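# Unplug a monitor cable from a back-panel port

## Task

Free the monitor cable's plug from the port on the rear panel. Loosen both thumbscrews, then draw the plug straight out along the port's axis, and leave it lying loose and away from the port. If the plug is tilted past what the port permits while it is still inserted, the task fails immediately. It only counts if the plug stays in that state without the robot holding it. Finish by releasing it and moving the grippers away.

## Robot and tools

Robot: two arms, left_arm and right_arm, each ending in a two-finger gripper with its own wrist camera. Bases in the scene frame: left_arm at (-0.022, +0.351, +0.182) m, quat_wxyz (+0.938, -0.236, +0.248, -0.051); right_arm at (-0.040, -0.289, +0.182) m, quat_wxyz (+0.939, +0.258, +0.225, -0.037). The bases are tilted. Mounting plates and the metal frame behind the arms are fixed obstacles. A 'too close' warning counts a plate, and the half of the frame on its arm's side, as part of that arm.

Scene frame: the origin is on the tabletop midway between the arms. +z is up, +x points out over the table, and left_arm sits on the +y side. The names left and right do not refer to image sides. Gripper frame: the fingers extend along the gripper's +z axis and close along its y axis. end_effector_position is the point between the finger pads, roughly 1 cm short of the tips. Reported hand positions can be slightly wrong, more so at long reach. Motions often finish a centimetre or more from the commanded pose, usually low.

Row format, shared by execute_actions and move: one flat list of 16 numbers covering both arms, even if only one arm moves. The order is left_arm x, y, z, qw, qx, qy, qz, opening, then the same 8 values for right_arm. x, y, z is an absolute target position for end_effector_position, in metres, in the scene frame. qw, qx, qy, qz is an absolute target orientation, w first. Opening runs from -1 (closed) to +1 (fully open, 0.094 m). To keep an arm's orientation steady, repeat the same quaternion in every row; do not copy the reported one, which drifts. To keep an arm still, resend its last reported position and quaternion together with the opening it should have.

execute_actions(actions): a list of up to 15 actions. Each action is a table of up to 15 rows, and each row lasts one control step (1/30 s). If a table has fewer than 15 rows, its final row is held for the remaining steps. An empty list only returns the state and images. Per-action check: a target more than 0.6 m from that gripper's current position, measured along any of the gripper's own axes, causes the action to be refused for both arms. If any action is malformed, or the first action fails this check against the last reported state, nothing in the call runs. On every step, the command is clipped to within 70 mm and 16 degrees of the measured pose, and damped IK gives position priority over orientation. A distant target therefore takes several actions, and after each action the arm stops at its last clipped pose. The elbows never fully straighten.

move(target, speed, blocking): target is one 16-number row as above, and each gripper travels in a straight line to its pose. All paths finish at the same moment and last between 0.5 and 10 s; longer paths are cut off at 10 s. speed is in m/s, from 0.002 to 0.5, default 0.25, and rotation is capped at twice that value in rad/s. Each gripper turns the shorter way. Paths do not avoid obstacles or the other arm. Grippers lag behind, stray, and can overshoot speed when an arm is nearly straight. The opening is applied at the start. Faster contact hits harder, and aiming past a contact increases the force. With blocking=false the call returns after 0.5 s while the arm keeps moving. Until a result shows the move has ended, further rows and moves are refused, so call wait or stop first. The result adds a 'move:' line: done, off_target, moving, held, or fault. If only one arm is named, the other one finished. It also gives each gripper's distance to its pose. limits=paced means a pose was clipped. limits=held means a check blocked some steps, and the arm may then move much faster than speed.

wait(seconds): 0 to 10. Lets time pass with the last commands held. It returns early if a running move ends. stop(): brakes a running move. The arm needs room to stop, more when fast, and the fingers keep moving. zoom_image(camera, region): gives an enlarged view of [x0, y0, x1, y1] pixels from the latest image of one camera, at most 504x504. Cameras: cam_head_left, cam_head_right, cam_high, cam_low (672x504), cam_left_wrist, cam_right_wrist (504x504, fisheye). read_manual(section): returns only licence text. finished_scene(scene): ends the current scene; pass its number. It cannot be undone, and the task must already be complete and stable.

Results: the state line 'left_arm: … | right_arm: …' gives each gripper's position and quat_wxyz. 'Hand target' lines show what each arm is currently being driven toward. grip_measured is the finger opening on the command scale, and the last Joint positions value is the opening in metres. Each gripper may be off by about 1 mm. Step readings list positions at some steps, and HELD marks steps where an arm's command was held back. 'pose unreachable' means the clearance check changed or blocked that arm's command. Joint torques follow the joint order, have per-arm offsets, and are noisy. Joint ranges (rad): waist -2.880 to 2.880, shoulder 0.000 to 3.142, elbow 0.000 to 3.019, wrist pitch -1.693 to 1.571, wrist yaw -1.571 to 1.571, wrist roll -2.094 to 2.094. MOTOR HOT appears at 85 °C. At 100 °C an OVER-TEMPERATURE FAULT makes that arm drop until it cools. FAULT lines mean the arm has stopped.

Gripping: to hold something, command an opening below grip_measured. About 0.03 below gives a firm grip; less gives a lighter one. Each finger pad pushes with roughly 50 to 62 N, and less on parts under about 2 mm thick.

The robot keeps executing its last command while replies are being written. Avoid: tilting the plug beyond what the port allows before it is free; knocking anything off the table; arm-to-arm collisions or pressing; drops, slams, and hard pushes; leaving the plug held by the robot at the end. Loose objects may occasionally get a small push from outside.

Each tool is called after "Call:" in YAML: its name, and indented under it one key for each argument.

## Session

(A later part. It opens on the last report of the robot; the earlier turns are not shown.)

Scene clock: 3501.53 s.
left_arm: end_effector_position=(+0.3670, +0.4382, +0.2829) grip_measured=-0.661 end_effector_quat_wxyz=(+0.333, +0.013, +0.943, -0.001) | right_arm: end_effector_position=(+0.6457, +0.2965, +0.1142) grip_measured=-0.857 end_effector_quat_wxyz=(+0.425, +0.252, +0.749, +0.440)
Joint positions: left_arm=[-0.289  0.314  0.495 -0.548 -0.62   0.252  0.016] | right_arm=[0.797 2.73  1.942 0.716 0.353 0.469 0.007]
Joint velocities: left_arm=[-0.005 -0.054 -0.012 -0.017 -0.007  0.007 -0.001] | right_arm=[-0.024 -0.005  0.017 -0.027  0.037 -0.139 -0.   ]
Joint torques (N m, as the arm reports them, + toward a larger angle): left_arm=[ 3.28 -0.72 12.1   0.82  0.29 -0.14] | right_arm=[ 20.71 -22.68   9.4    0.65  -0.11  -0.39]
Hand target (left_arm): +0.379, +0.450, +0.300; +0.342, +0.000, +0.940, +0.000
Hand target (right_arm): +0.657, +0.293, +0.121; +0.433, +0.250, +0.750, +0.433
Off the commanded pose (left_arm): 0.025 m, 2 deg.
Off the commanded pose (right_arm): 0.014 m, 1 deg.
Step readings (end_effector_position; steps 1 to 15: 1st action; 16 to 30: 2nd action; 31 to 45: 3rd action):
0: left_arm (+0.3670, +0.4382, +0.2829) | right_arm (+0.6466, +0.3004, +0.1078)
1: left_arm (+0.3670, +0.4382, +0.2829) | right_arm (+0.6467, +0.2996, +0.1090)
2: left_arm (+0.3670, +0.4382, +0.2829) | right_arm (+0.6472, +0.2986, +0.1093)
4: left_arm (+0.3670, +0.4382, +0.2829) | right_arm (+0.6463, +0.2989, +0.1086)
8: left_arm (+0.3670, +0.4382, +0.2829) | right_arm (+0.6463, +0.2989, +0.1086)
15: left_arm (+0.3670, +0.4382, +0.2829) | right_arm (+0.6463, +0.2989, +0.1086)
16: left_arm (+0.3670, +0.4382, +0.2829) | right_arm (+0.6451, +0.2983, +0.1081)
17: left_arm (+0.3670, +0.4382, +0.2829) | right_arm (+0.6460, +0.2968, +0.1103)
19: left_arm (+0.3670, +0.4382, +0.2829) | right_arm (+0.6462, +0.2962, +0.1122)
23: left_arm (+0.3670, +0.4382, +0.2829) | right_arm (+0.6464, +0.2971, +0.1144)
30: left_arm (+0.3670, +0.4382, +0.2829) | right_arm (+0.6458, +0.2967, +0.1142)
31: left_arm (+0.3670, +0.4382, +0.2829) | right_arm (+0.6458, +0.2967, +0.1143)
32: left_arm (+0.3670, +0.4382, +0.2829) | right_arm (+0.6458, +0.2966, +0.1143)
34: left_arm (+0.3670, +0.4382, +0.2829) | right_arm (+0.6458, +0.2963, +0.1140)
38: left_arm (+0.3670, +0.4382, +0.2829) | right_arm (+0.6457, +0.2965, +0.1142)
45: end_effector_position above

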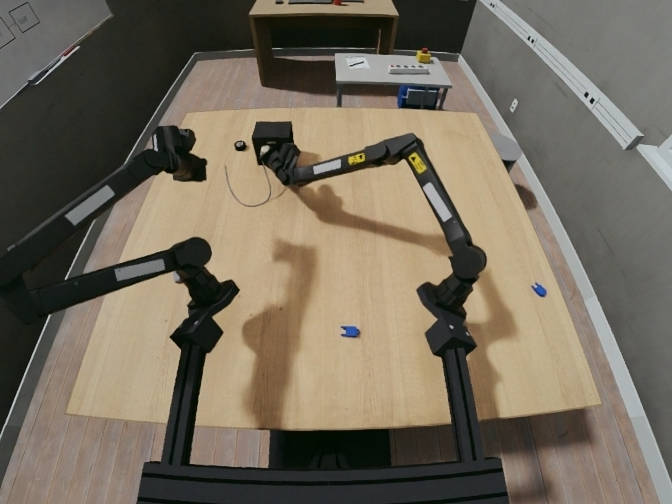

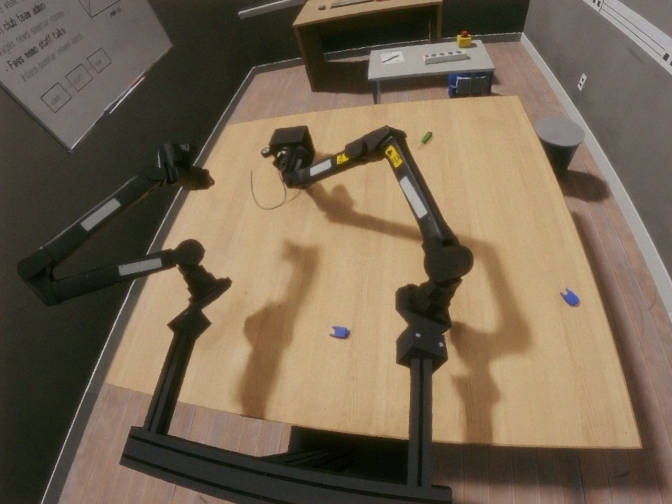

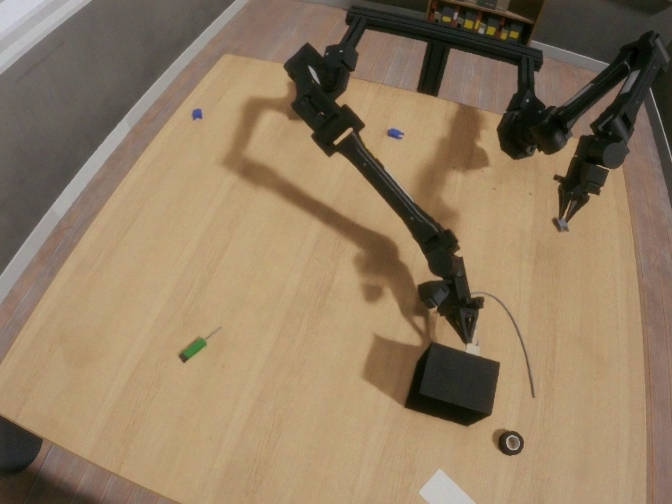

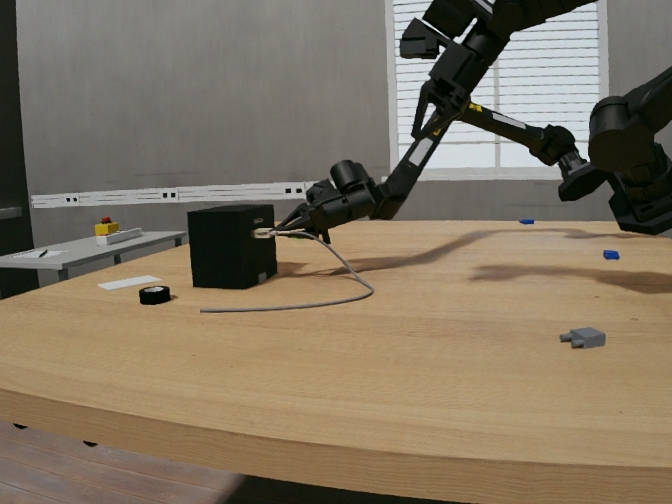

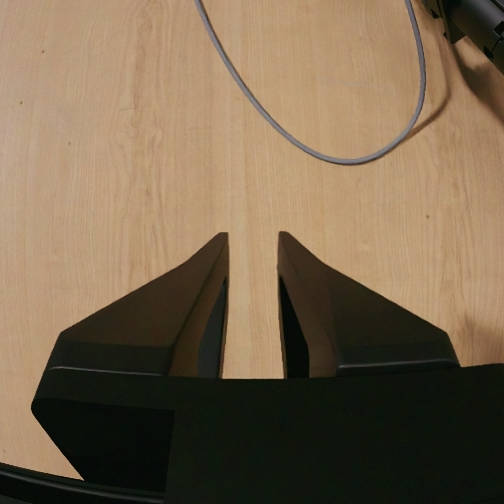

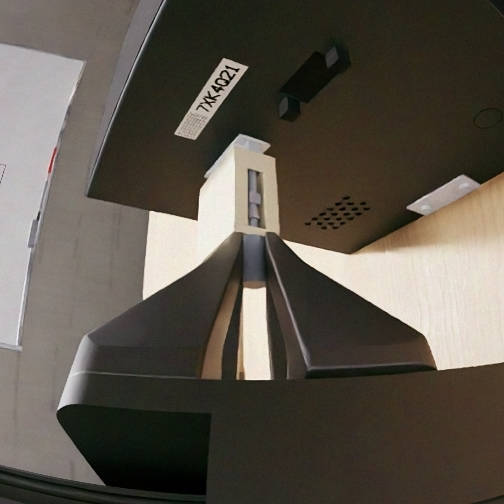

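Call:
execute_actions:
  actions:
    - [[0.38,0.45,0.30,0.342,0,0.94,0,-0.66,0.657,0.294,0.105,0.433,0.25,0.75,0.433,-0.87],[0.38,0.45,0.30,0.342,0,0.94,0,-0.66,0.657,0.294,0.105,0.433,0.25,0.75,0.433,-0.87],[0.38,0.45,0.30,0.342,0,0.94,0,-0.66,0.657,0.294,0.095,0.433,0.25,0.75,0.433,-0.87],[0.38,0.45,0.30,0.342,0,0.94,0,-0.66,0.657,0.294,0.095,0.433,0.25,0.75,0.433,-0.87],[0.38,0.45,0.30,0.342,0,0.94,0,-0.66,0.657,0.294,0.090,0.433,0.25,0.75,0.433,-0.87],[0.38,0.45,0.30,0.342,0,0.94,0,-0.66,0.657,0.294,0.090,0.433,0.25,0.75,0.433,-0.87],[0.38,0.45,0.30,0.342,0,0.94,0,-0.66,0.657,0.294,0.090,0.433,0.25,0.75,0.433,-0.68]]
    - [[0.38,0.45,0.30,0.342,0,0.94,0,-0.66,0.657,0.293,0.090,0.399,0.301,0.692,0.521,-0.68],[0.38,0.45,0.30,0.342,0,0.94,0,-0.66,0.657,0.293,0.090,0.399,0.301,0.692,0.521,-0.68],[0.38,0.45,0.30,0.342,0,0.94,0,-0.66,0.657,0.293,0.090,0.399,0.301,0.692,0.521,-0.68],[0.38,0.45,0.30,0.342,0,0.94,0,-0.66,0.6565,0.292,0.092,0.360,0.347,0.623,0.602,-0.68],[0.38,0.45,0.30,0.342,0,0.94,0,-0.66,0.6565,0.292,0.092,0.360,0.347,0.623,0.602,-0.68],[0.38,0.45,0.30,0.342,0,0.94,0,-0.66,0.6565,0.292,0.092,0.360,0.347,0.623,0.602,-0.68],[0.38,0.45,0.30,0.342,0,0.94,0,-0.66,0.657,0.291,0.095,0.315,0.389,0.545,0.673,-0.68],[0.38,0.45,0.30,0.342,0,0.94,0,-0.66,0.657,0.291,0.095,0.315,0.389,0.545,0.673,-0.68],[0.38,0.45,0.30,0.342,0,0.94,0,-0.66,0.657,0.291,0.095,0.315,0.389,0.545,0.673,-0.68],[0.38,0.45,0.30,0.342,0,0.94,0,-0.66,0.657,0.291,0.099,0.269,0.422,0.465,0.730,-0.68]]
    - [[0.38,0.45,0.30,0.342,0,0.94,0,-0.66,0.657,0.291,0.099,0.269,0.422,0.465,0.730,-0.68]]
    - [[0.38,0.45,0.30,0.342,0,0.94,0,-0.66,0.657,0.291,0.099,0.269,0.422,0.465,0.730,-0.87]]

Call:
zoom_image:
  camera: "cam_right_wrist"
  region: [150,150,370,370]

Scene clock: 3596.43 s.
left_arm: end_effector_position=(+0.3670, +0.4382, +0.2829) grip_measured=-0.661 end_effector_quat_wxyz=(+0.333, +0.013, +0.943, -0.001) | right_arm: end_effector_position=(+0.6456, +0.2999, +0.1107) grip_measured=-0.855 end_effector_quat_wxyz=(+0.262, +0.410, +0.477, +0.732)
Joint positions: left_arm=[-0.289  0.314  0.495 -0.548 -0.62   0.252  0.016] | right_arm=[ 0.722  2.933  2.114  1.085 -0.048  1.232  0.007]
Joint velocities: left_arm=[-0.005 -0.005 -0.012  0.022 -0.051  0.051 -0.001] | right_arm=[-0.015 -0.015  0.012 -0.002 -0.022  0.051 -0.   ]
Joint torques (N m, as the arm reports them, + toward a larger angle): left_arm=[ 3.27 -0.81 12.11  0.82  0.29 -0.14] | right_arm=[ 19.19 -19.19  10.28   1.54  -0.25  -0.1 ]
Hand target (left_arm): +0.379, +0.450, +0.300; +0.342, +0.000, +0.940, +0.000
Hand target (right_arm): +0.656, +0.291, +0.099; +0.269, +0.422, +0.466, +0.730
Off the commanded pose (left_arm): 0.025 m, 2 deg.
Off the commanded pose (right_arm): 0.019 m, 2 deg.
Step readings (end_effector_position; steps 1 to 15: 1st action; 16 to 30: 2nd action; 31 to 45: 3rd action; 46 to 60: 4th action):
0: left_arm (+0.3670, +0.4382, +0.2829) | right_arm (+0.6457, +0.2965, +0.1142)
1: left_arm (+0.3670, +0.4382, +0.2829) | right_arm (+0.6461, +0.2967, +0.1148)
2: left_arm (+0.3670, +0.4382, +0.2829) | right_arm (+0.6461, +0.2967, +0.1149)
4: left_arm (+0.3670, +0.4382, +0.2829) | right_arm (+0.6459, +0.2972, +0.1152)
8: left_arm (+0.3670, +0.4382, +0.2829) | right_arm (+0.6450, +0.2991, +0.1146)
15: left_arm (+0.3670, +0.4382, +0.2829) | right_arm (+0.6462, +0.2999, +0.1147)
16: left_arm (+0.3670, +0.4382, +0.2829) | right_arm (+0.6463, +0.3029, +0.1191)
17: left_arm (+0.3670, +0.4382, +0.2829) | right_arm (+0.6465, +0.3029, +0.1178)
19: left_arm (+0.3670, +0.4382, +0.2829) | right_arm (+0.6453, +0.3036, +0.1142)
23: left_arm (+0.3670, +0.4382, +0.2829) | right_arm (+0.6424, +0.3035, +0.1148)
30: left_arm (+0.3670, +0.4382, +0.2829) | right_arm (+0.6444, +0.3011, +0.1128)
31: left_arm (+0.3670, +0.4382, +0.2829) | right_arm (+0.6445, +0.3014, +0.1113)
32: left_arm (+0.3670, +0.4382, +0.2829) | right_arm (+0.6443, +0.3019, +0.1094)
34: left_arm (+0.3670, +0.4382, +0.2829) | right_arm (+0.6442, +0.3024, +0.1083)
38: left_arm (+0.3670, +0.4382, +0.2829) | right_arm (+0.6453, +0.3020, +0.1089)
45: left_arm (+0.3670, +0.4382, +0.2829) | right_arm (+0.6456, +0.3014, +0.1090)
46: left_arm (+0.3670, +0.4382, +0.2829) | right_arm (+0.6456, +0.3010, +0.1097)
47: left_arm (+0.3670, +0.4382, +0.2829) | right_arm (+0.6460, +0.3000, +0.1107)
49: left_arm (+0.3670, +0.4382, +0.2829) | right_arm (+0.6456, +0.2999, +0.1107)
53: left_arm (+0.3670, +0.4382, +0.2829) | right_arm (+0.6456, +0.2999, +0.1107)
60: end_effector_position above

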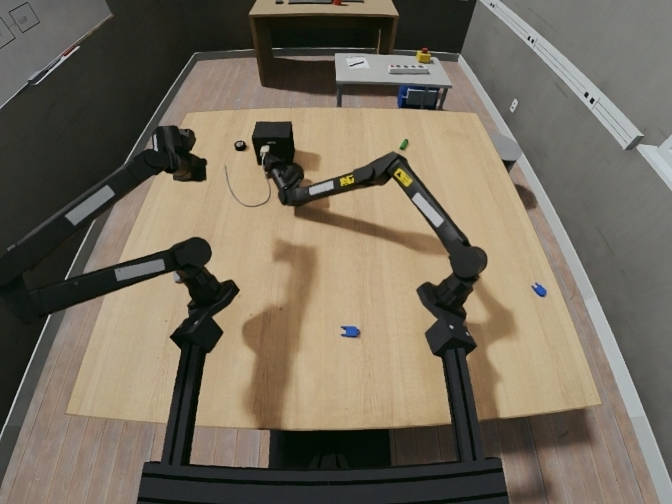

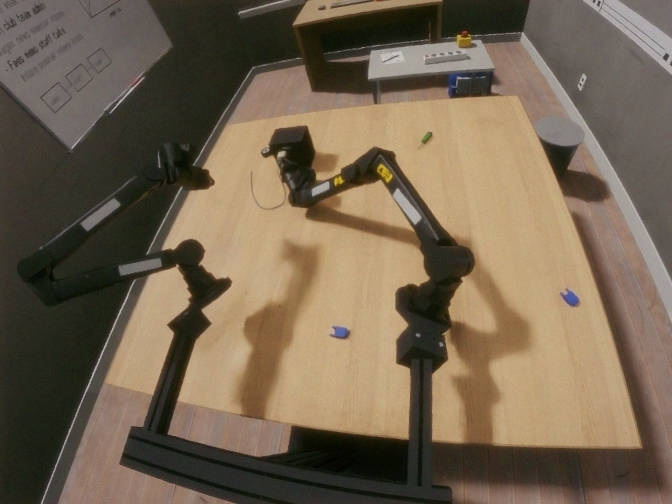

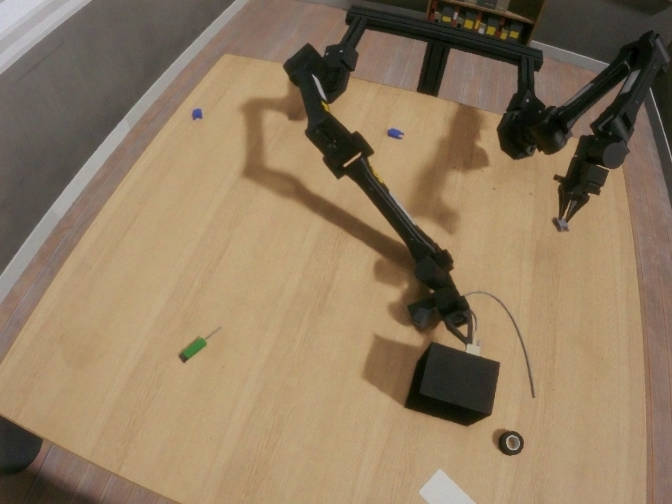

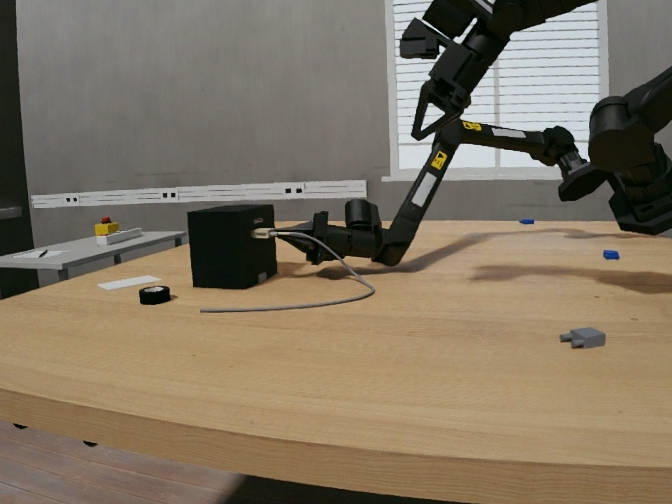

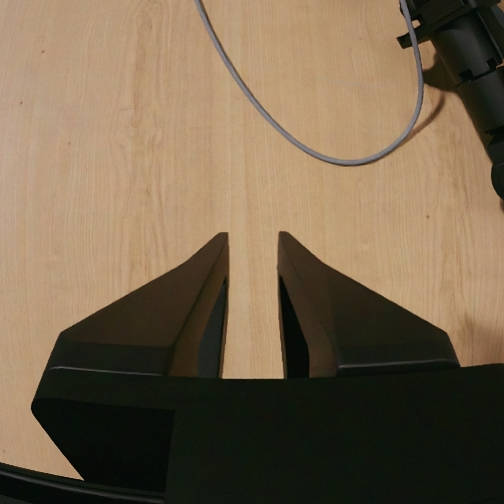

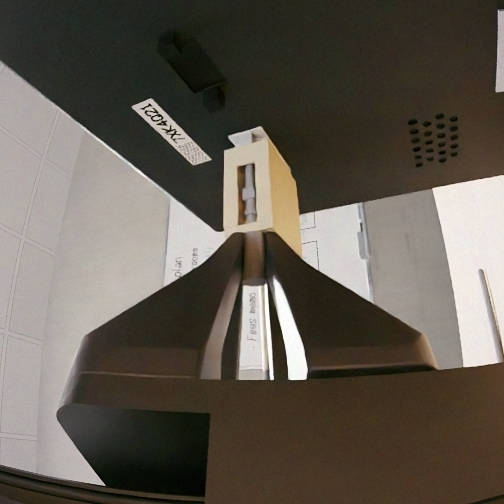

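Region (150, 150, 370, 370) of cam_right_wrist's 504x504 image, scaled by 2.291, with more detail than that image has.

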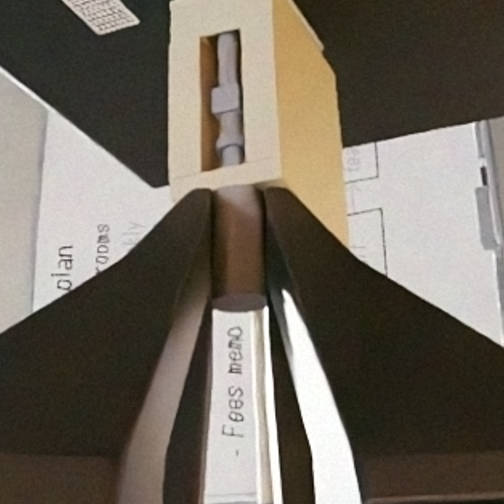

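Call:
execute_actions:
  actions:
    - [[0.38,0.45,0.3,0.342,0,0.94,0,-0.66,0.658,0.296,0.116,0.433,0.25,0.75,0.433,-0.87]]
    - [[0.38,0.45,0.3,0.342,0,0.94,0,-0.66,0.658,0.296,0.116,0.433,0.25,0.75,0.433,-0.87]]
    - [[0.38,0.45,0.3,0.342,0,0.94,0,-0.66,0.658,0.294,0.095,0.433,0.25,0.75,0.433,-0.87]]
    - [[0.38,0.45,0.3,0.342,0,0.94,0,-0.66,0.658,0.293,0.09,0.433,0.25,0.75,0.433,-0.68]]
    - [[0.38,0.45,0.3,0.342,0,0.94,0,-0.66,0.658,0.292,0.092,0.36,0.347,0.623,0.602,-0.68]]
    - [[0.38,0.45,0.3,0.342,0,0.94,0,-0.66,0.659,0.291,0.099,0.269,0.422,0.465,0.73,-0.68]]
    - [[0.38,0.45,0.3,0.342,0,0.94,0,-0.66,0.659,0.291,0.099,0.269,0.422,0.465,0.73,-0.87]]

Call:
zoom_image:
  camera: "cam_right_wrist"
  region: [150,150,370,370]

Scene clock: 3629.80 s.
left_arm: end_effector_position=(+0.3670, +0.4382, +0.2829) grip_measured=-0.661 end_effector_quat_wxyz=(+0.333, +0.013, +0.943, -0.001) | right_arm: end_effector_position=(+0.6454, +0.3020, +0.1106) grip_measured=-0.831 end_effector_quat_wxyz=(+0.270, +0.401, +0.484, +0.729)
Joint positions: left_arm=[-0.289  0.314  0.495 -0.548 -0.62   0.252  0.016] | right_arm=[ 0.722  2.935  2.118  1.077 -0.053  1.204  0.008]
Joint velocities: left_arm=[-0.005  0.005 -0.012  0.007 -0.022  0.037  0.001] | right_arm=[ 0.015  0.005 -0.002 -0.017 -0.007 -0.007  0.   ]
Joint torques (N m, as the arm reports them, + toward a larger angle): left_arm=[ 3.26 -0.76 12.1   0.8   0.3  -0.14] | right_arm=[ 19.04 -19.32  10.52   1.63  -0.07   0.15]
Hand target (left_arm): +0.379, +0.450, +0.300; +0.342, +0.000, +0.940, +0.000
Hand target (right_arm): +0.658, +0.291, +0.099; +0.269, +0.422, +0.466, +0.730
Off the commanded pose (left_arm): 0.025 m, 2 deg.
Off the commanded pose (right_arm): 0.021 m, 3 deg.
Step readings (end_effector_position; steps 1 to 15: 1st action; 16 to 30: 2nd action; 31 to 45: 3rd action; 46 to 60: 4th action; 61 to 75: 5th action; 76 to 90: 6th action; 91 to 105: 7th action):
0: left_arm (+0.3670, +0.4382, +0.2829) | right_arm (+0.6456, +0.2999, +0.1107)
1: left_arm (+0.3670, +0.4382, +0.2829) | right_arm (+0.6447, +0.2999, +0.1084)
2: left_arm (+0.3670, +0.4382, +0.2829) | right_arm (+0.6454, +0.2997, +0.1101)
4: left_arm (+0.3670, +0.4382, +0.2829) | right_arm (+0.6458, +0.2998, +0.1123)
8: left_arm (+0.3670, +0.4382, +0.2829) | right_arm (+0.6460, +0.2993, +0.1130)
15: left_arm (+0.3670, +0.4382, +0.2829) | right_arm (+0.6456, +0.2996, +0.1132)
16: left_arm (+0.3670, +0.4382, +0.2829) | right_arm (+0.6456, +0.2996, +0.1130)
17: left_arm (+0.3670, +0.4382, +0.2829) | right_arm (+0.6454, +0.2997, +0.1128)
19: left_arm (+0.3670, +0.4382, +0.2829) | right_arm (+0.6454, +0.2997, +0.1125)
23: left_arm (+0.3670, +0.4382, +0.2829) | right_arm (+0.6454, +0.2996, +0.1124)
30: left_arm (+0.3670, +0.4382, +0.2829) | right_arm (+0.6454, +0.2996, +0.1124)
31: left_arm (+0.3670, +0.4382, +0.2829) | right_arm (+0.6453, +0.3000, +0.1127)
32: left_arm (+0.3670, +0.4382, +0.2829) | right_arm (+0.6452, +0.3001, +0.1129)
34: left_arm (+0.3670, +0.4382, +0.2829) | right_arm (+0.6452, +0.3001, +0.1129)
38: left_arm (+0.3670, +0.4382, +0.2829) | right_arm (+0.6452, +0.3001, +0.1129)
45: left_arm (+0.3670, +0.4382, +0.2829) | right_arm (+0.6452, +0.3001, +0.1129)
46: left_arm (+0.3670, +0.4382, +0.2829) | right_arm (+0.6452, +0.3001, +0.1129)
47: left_arm (+0.3670, +0.4382, +0.2829) | right_arm (+0.6449, +0.3010, +0.1129)
49: left_arm (+0.3670, +0.4382, +0.2829) | right_arm (+0.6450, +0.3011, +0.1129)
53: left_arm (+0.3670, +0.4382, +0.2829) | right_arm (+0.6453, +0.3011, +0.1133)
60: left_arm (+0.3670, +0.4382, +0.2829) | right_arm (+0.6453, +0.3011, +0.1133)
61: left_arm (+0.3670, +0.4382, +0.2829) | right_arm (+0.6453, +0.3049, +0.1189)
62: left_arm (+0.3670, +0.4382, +0.2829) | right_arm (+0.6449, +0.3054, +0.1177)
64: left_arm (+0.3670, +0.4382, +0.2829) | right_arm (+0.6444, +0.3044, +0.1115)
68: left_arm (+0.3670, +0.4382, +0.2829) | right_arm (+0.6457, +0.3004, +0.1071)
75: left_arm (+0.3670, +0.4382, +0.2829) | right_arm (+0.6455, +0.3008, +0.1074)
76: left_arm (+0.3670, +0.4382, +0.2829) | right_arm (+0.6432, +0.3048, +0.1146)
77: left_arm (+0.3670, +0.4382, +0.2829) | right_arm (+0.6434, +0.3055, +0.1194)
79: left_arm (+0.3670, +0.4382, +0.2829) | right_arm (+0.6437, +0.3042, +0.1168)
83: left_arm (+0.3670, +0.4382, +0.2829) | right_arm (+0.6445, +0.3025, +0.1077)
90: left_arm (+0.3670, +0.4382, +0.2829) | right_arm (+0.6454, +0.3022, +0.1084)
91: left_arm (+0.3670, +0.4382, +0.2829) | right_arm (+0.6452, +0.3022, +0.1094)
92: left_arm (+0.3670, +0.4382, +0.2829) | right_arm (+0.6450, +0.3022, +0.1105)
94: left_arm (+0.3670, +0.4382, +0.2829) | right_arm (+0.6454, +0.3020, +0.1106)
98: left_arm (+0.3670, +0.4382, +0.2829) | right_arm (+0.6454, +0.3020, +0.1106)
105: end_effector_position above

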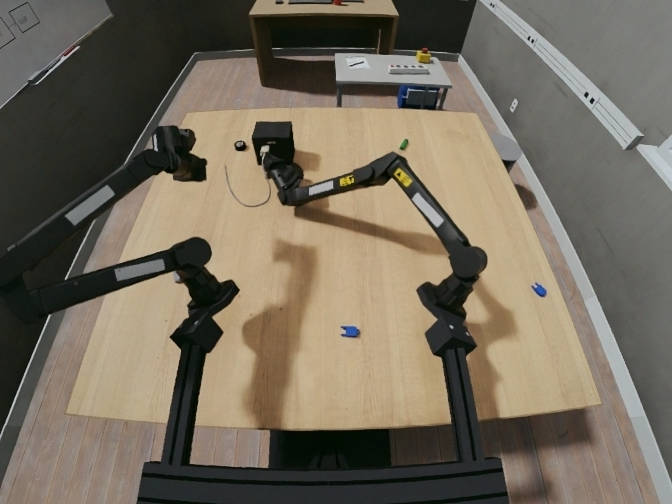

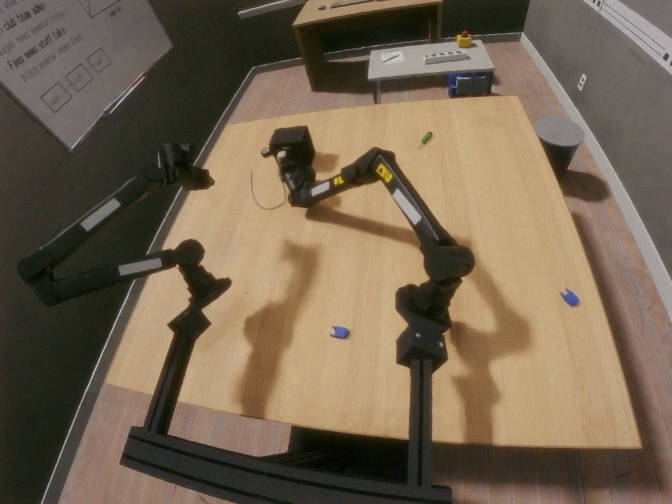

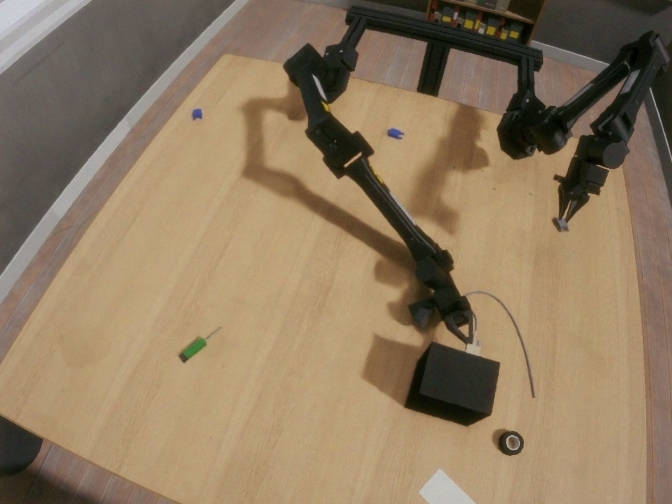

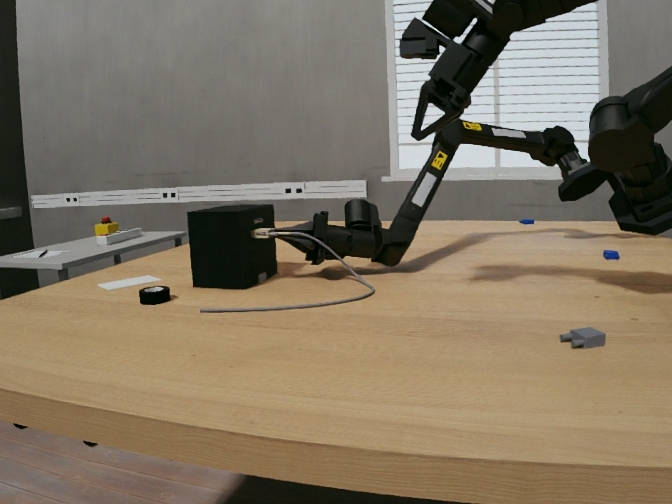

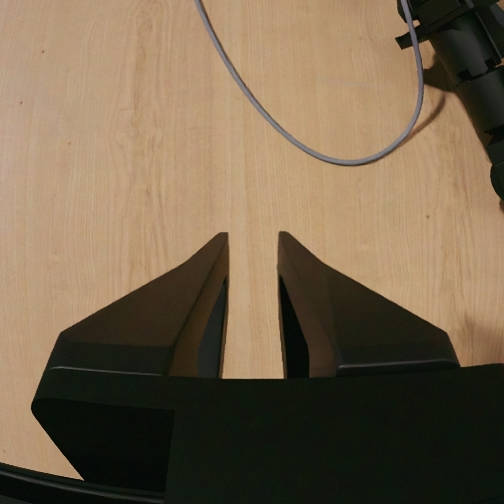

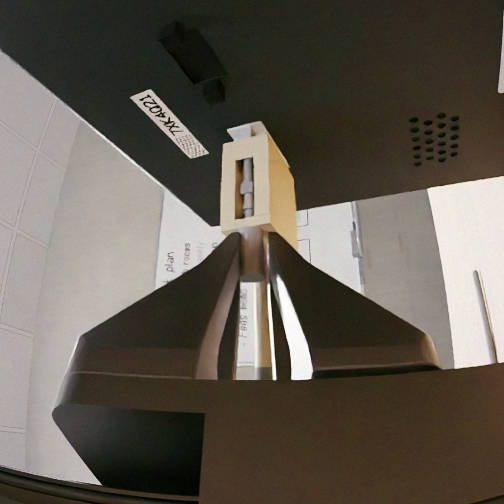

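Region (150, 150, 370, 370) of cam_right_wrist's 504x504 image, scaled by 2.291, with more detail than that image has.

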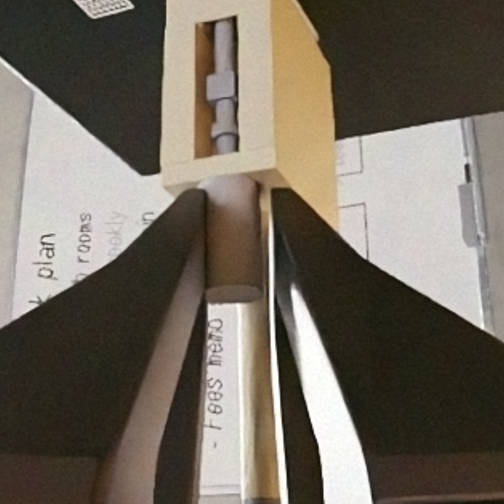

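Call:
execute_actions:
  actions:
    - [[0.38,0.45,0.3,0.342,0,0.94,0,-0.66,0.658,0.296,0.116,0.433,0.25,0.75,0.433,-0.87]]
    - [[0.38,0.45,0.3,0.342,0,0.94,0,-0.66,0.658,0.294,0.095,0.433,0.25,0.75,0.433,-0.87]]
    - [[0.38,0.45,0.3,0.342,0,0.94,0,-0.66,0.658,0.293,0.09,0.433,0.25,0.75,0.433,-0.68]]
    - [[0.38,0.45,0.3,0.342,0,0.94,0,-0.66,0.658,0.292,0.092,0.36,0.347,0.623,0.602,-0.68]]
    - [[0.38,0.45,0.3,0.342,0,0.94,0,-0.66,0.66,0.29,0.099,0.269,0.422,0.465,0.73,-0.68]]
    - [[0.38,0.45,0.3,0.342,0,0.94,0,-0.66,0.66,0.29,0.099,0.269,0.422,0.465,0.73,-0.87]]
    - [[0.38,0.45,0.3,0.342,0,0.94,0,-0.66,0.658,0.296,0.116,0.433,0.25,0.75,0.433,-0.87]]
    - [[0.38,0.45,0.3,0.342,0,0.94,0,-0.66,0.658,0.294,0.095,0.433,0.25,0.75,0.433,-0.87]]
    - [[0.38,0.45,0.3,0.342,0,0.94,0,-0.66,0.658,0.293,0.09,0.433,0.25,0.75,0.433,-0.68]]
    - [[0.38,0.45,0.3,0.342,0,0.94,0,-0.66,0.658,0.292,0.092,0.36,0.347,0.623,0.602,-0.68]]
    - [[0.38,0.45,0.3,0.342,0,0.94,0,-0.66,0.66,0.29,0.099,0.269,0.422,0.465,0.73,-0.68]]
    - [[0.38,0.45,0.3,0.342,0,0.94,0,-0.66,0.66,0.29,0.099,0.269,0.422,0.465,0.73,-0.87]]

Call:
zoom_image:
  camera: "cam_right_wrist"
  region: [150,150,370,370]

Scene clock: 3677.57 s.
left_arm: end_effector_position=(+0.3670, +0.4382, +0.2829) grip_measured=-0.661 end_effector_quat_wxyz=(+0.333, +0.013, +0.943, -0.001) | right_arm: end_effector_position=(+0.6452, +0.3002, +0.1110) grip_measured=-0.855 end_effector_quat_wxyz=(+0.266, +0.405, +0.478, +0.732)
Joint positions: left_arm=[-0.289  0.314  0.495 -0.548 -0.62   0.252  0.016] | right_arm=[ 0.722  2.935  2.115  1.088 -0.053  1.221  0.007]
Joint velocities: left_arm=[-0.015  0.005  0.002  0.007 -0.007  0.051 -0.   ] | right_arm=[ 0.005 -0.015  0.002 -0.002 -0.007 -0.037 -0.001]
Joint torques (N m, as the arm reports them, + toward a larger angle): left_arm=[ 3.26 -0.78 12.11  0.82  0.29 -0.14] | right_arm=[ 18.94 -19.43  10.51   1.25  -0.14   0.02]
Hand target (left_arm): +0.379, +0.450, +0.300; +0.342, +0.000, +0.940, +0.000
Hand target (right_arm): +0.659, +0.289, +0.099; +0.269, +0.422, +0.466, +0.730
Off the commanded pose (left_arm): 0.025 m, 2 deg.
Off the commanded pose (right_arm): 0.022 m, 2 deg.
Step readings (end_effector_position; steps 1 to 15: 1st action; 16 to 30: 2nd action; 31 to 45: 3rd action; 46 to 60: 4th action; 61 to 75: 5th action; 76 to 90: 6th action; 91 to 105: 7th action; 106 to 120: 8th action; 121 to 135: 9th action; 136 to 150: 10th action; 151 to 165: 11th action; 166 to 180: 12th action):
0: left_arm (+0.3670, +0.4382, +0.2829) | right_arm (+0.6454, +0.3020, +0.1106)
1: left_arm (+0.3670, +0.4382, +0.2829) | right_arm (+0.6440, +0.3020, +0.1087)
2: left_arm (+0.3670, +0.4382, +0.2829) | right_arm (+0.6452, +0.3002, +0.1107)
4: left_arm (+0.3670, +0.4382, +0.2829) | right_arm (+0.6453, +0.3004, +0.1128)
8: left_arm (+0.3670, +0.4382, +0.2829) | right_arm (+0.6455, +0.3013, +0.1139)
15: left_arm (+0.3670, +0.4382, +0.2829) | right_arm (+0.6455, +0.3010, +0.1138)
16: left_arm (+0.3670, +0.4382, +0.2829) | right_arm (+0.6455, +0.3010, +0.1137)
17: left_arm (+0.3670, +0.4382, +0.2829) | right_arm (+0.6454, +0.3011, +0.1138)
19: left_arm (+0.3670, +0.4382, +0.2829) | right_arm (+0.6454, +0.3011, +0.1137)
23: left_arm (+0.3670, +0.4382, +0.2829) | right_arm (+0.6455, +0.3009, +0.1136)
30: left_arm (+0.3670, +0.4382, +0.2829) | right_arm (+0.6455, +0.3009, +0.1136)
31: left_arm (+0.3670, +0.4382, +0.2829) | right_arm (+0.6457, +0.3001, +0.1131)
32: left_arm (+0.3670, +0.4382, +0.2829) | right_arm (+0.6462, +0.2992, +0.1122)
34: left_arm (+0.3670, +0.4382, +0.2829) | right_arm (+0.6460, +0.2990, +0.1116)
38: left_arm (+0.3670, +0.4382, +0.2829) | right_arm (+0.6460, +0.2990, +0.1116)
45: left_arm (+0.3670, +0.4382, +0.2829) | right_arm (+0.6460, +0.2990, +0.1116)
46: left_arm (+0.3670, +0.4382, +0.2829) | right_arm (+0.6452, +0.3045, +0.1188)
47: left_arm (+0.3670, +0.4382, +0.2829) | right_arm (+0.6449, +0.3050, +0.1188)
49: left_arm (+0.3670, +0.4382, +0.2829) | right_arm (+0.6444, +0.3039, +0.1120)
53: left_arm (+0.3670, +0.4382, +0.2829) | right_arm (+0.6456, +0.3004, +0.1071)
60: left_arm (+0.3670, +0.4382, +0.2829) | right_arm (+0.6456, +0.3007, +0.1076)
61: left_arm (+0.3670, +0.4382, +0.2829) | right_arm (+0.6430, +0.3048, +0.1146)
62: left_arm (+0.3670, +0.4382, +0.2829) | right_arm (+0.6434, +0.3054, +0.1193)
64: left_arm (+0.3670, +0.4382, +0.2829) | right_arm (+0.6438, +0.3039, +0.1165)
68: left_arm (+0.3670, +0.4382, +0.2829) | right_arm (+0.6446, +0.3022, +0.1077)
75: left_arm (+0.3670, +0.4382, +0.2829) | right_arm (+0.6454, +0.3020, +0.1086)
76: left_arm (+0.3670, +0.4382, +0.2829) | right_arm (+0.6454, +0.3017, +0.1094)
77: left_arm (+0.3670, +0.4382, +0.2829) | right_arm (+0.6454, +0.3012, +0.1108)
79: left_arm (+0.3670, +0.4382, +0.2829) | right_arm (+0.6451, +0.3003, +0.1110)
83: left_arm (+0.3670, +0.4382, +0.2829) | right_arm (+0.6452, +0.3002, +0.1109)
90: left_arm (+0.3670, +0.4382, +0.2829) | right_arm (+0.6452, +0.3002, +0.1109)
91: left_arm (+0.3670, +0.4382, +0.2829) | right_arm (+0.6442, +0.2999, +0.1087)
92: left_arm (+0.3670, +0.4382, +0.2829) | right_arm (+0.6451, +0.2995, +0.1105)
94: left_arm (+0.3670, +0.4382, +0.2829) | right_arm (+0.6453, +0.3001, +0.1127)
98: left_arm (+0.3670, +0.4382, +0.2829) | right_arm (+0.6455, +0.3005, +0.1140)
105: left_arm (+0.3670, +0.4382, +0.2829) | right_arm (+0.6453, +0.3007, +0.1136)
106: left_arm (+0.3670, +0.4382, +0.2829) | right_arm (+0.6454, +0.3007, +0.1135)
107: left_arm (+0.3670, +0.4382, +0.2829) | right_arm (+0.6453, +0.3009, +0.1137)
109: left_arm (+0.3670, +0.4382, +0.2829) | right_arm (+0.6453, +0.3009, +0.1137)
113: left_arm (+0.3670, +0.4382, +0.2829) | right_arm (+0.6453, +0.3009, +0.1136)
120: left_arm (+0.3670, +0.4382, +0.2829) | right_arm (+0.6453, +0.3008, +0.1136)
121: left_arm (+0.3670, +0.4382, +0.2829) | right_arm (+0.6455, +0.3002, +0.1131)
122: left_arm (+0.3670, +0.4382, +0.2829) | right_arm (+0.6460, +0.2995, +0.1124)
124: left_arm (+0.3670, +0.4382, +0.2829) | right_arm (+0.6461, +0.2994, +0.1123)
128: left_arm (+0.3670, +0.4382, +0.2829) | right_arm (+0.6461, +0.2994, +0.1123)
135: left_arm (+0.3670, +0.4382, +0.2829) | right_arm (+0.6461, +0.2994, +0.1123)
136: left_arm (+0.3670, +0.4382, +0.2829) | right_arm (+0.6451, +0.3048, +0.1186)
137: left_arm (+0.3670, +0.4382, +0.2829) | right_arm (+0.6450, +0.3052, +0.1184)
139: left_arm (+0.3670, +0.4382, +0.2829) | right_arm (+0.6444, +0.3044, +0.1119)
143: left_arm (+0.3670, +0.4382, +0.2829) | right_arm (+0.6457, +0.3005, +0.1072)
150: left_arm (+0.3670, +0.4382, +0.2829) | right_arm (+0.6454, +0.3009, +0.1072)
151: left_arm (+0.3670, +0.4382, +0.2829) | right_arm (+0.6431, +0.3048, +0.1147)
152: left_arm (+0.3670, +0.4382, +0.2829) | right_arm (+0.6433, +0.3055, +0.1191)
154: left_arm (+0.3670, +0.4382, +0.2829) | right_arm (+0.6436, +0.3040, +0.1163)
158: left_arm (+0.3670, +0.4382, +0.2829) | right_arm (+0.6444, +0.3024, +0.1075)
165: left_arm (+0.3670, +0.4382, +0.2829) | right_arm (+0.6454, +0.3021, +0.1085)
166: left_arm (+0.3670, +0.4382, +0.2829) | right_arm (+0.6454, +0.3018, +0.1094)
167: left_arm (+0.3670, +0.4382, +0.2829) | right_arm (+0.6454, +0.3013, +0.1108)
169: left_arm (+0.3670, +0.4382, +0.2829) | right_arm (+0.6451, +0.3003, +0.1111)
173: left_arm (+0.3670, +0.4382, +0.2829) | right_arm (+0.6452, +0.3002, +0.1110)
180: end_effector_position above

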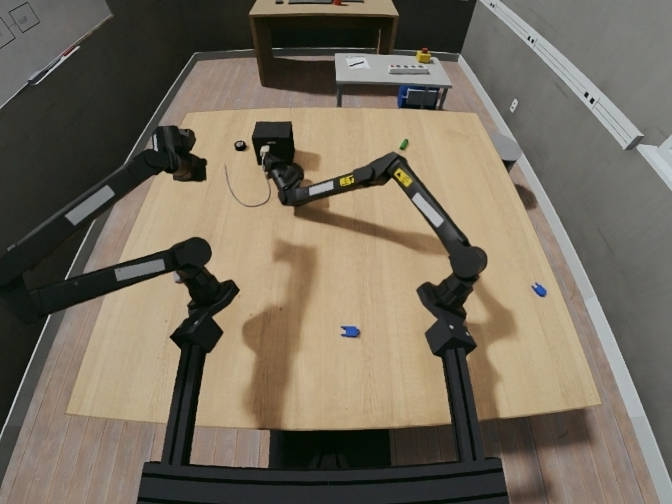

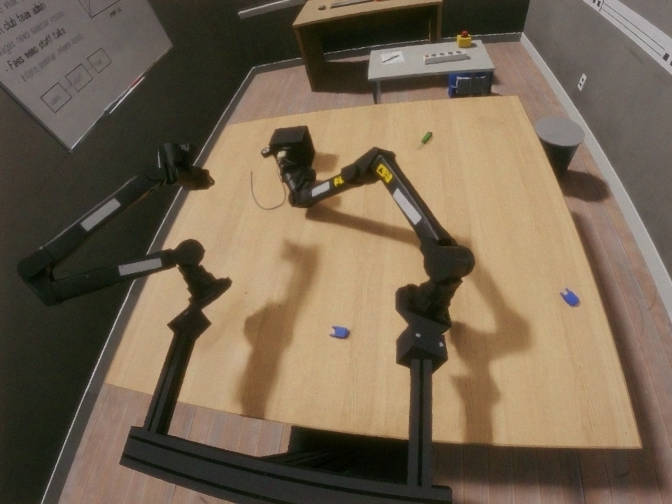

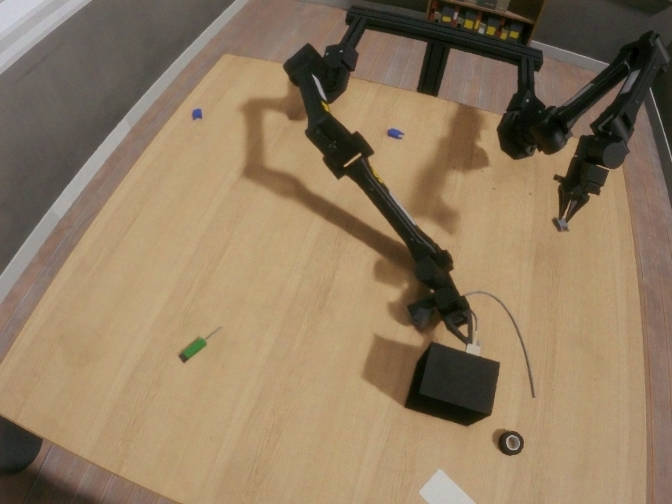

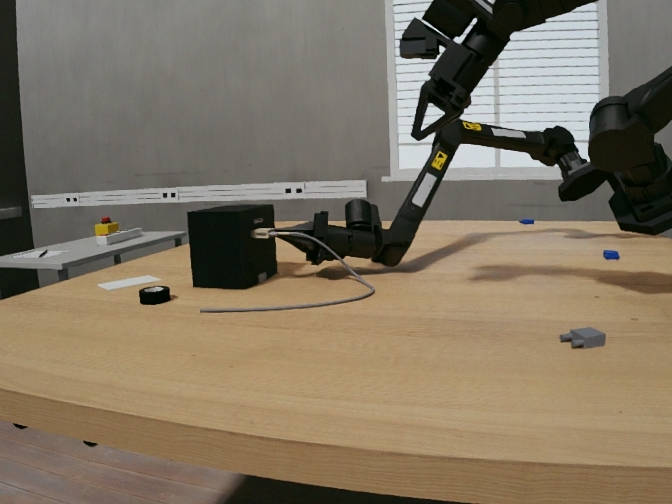

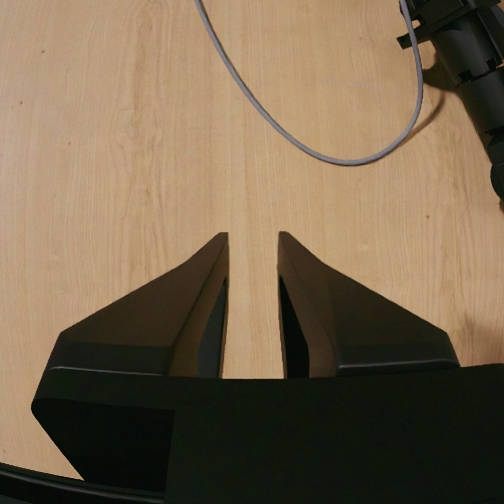

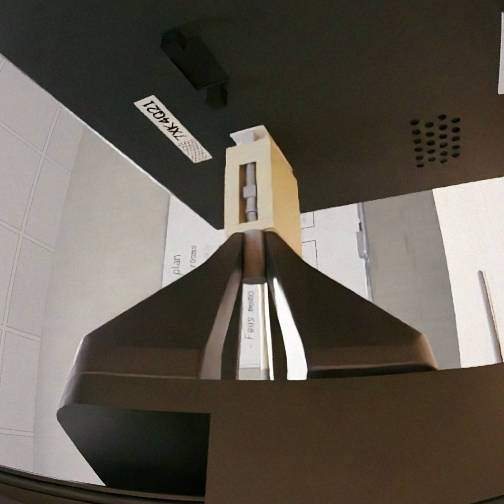

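Region (150, 150, 370, 370) of cam_right_wrist's 504x504 image, scaled by 2.291, with more detail than that image has.

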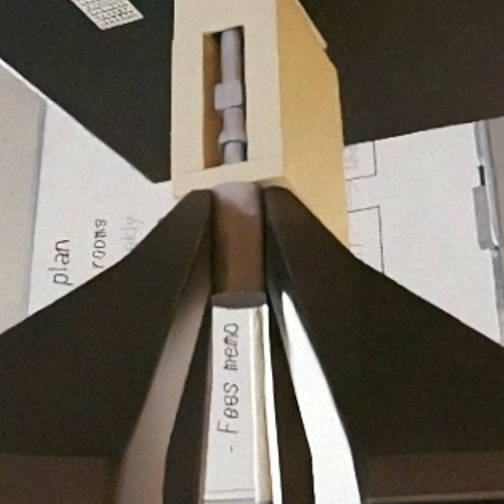

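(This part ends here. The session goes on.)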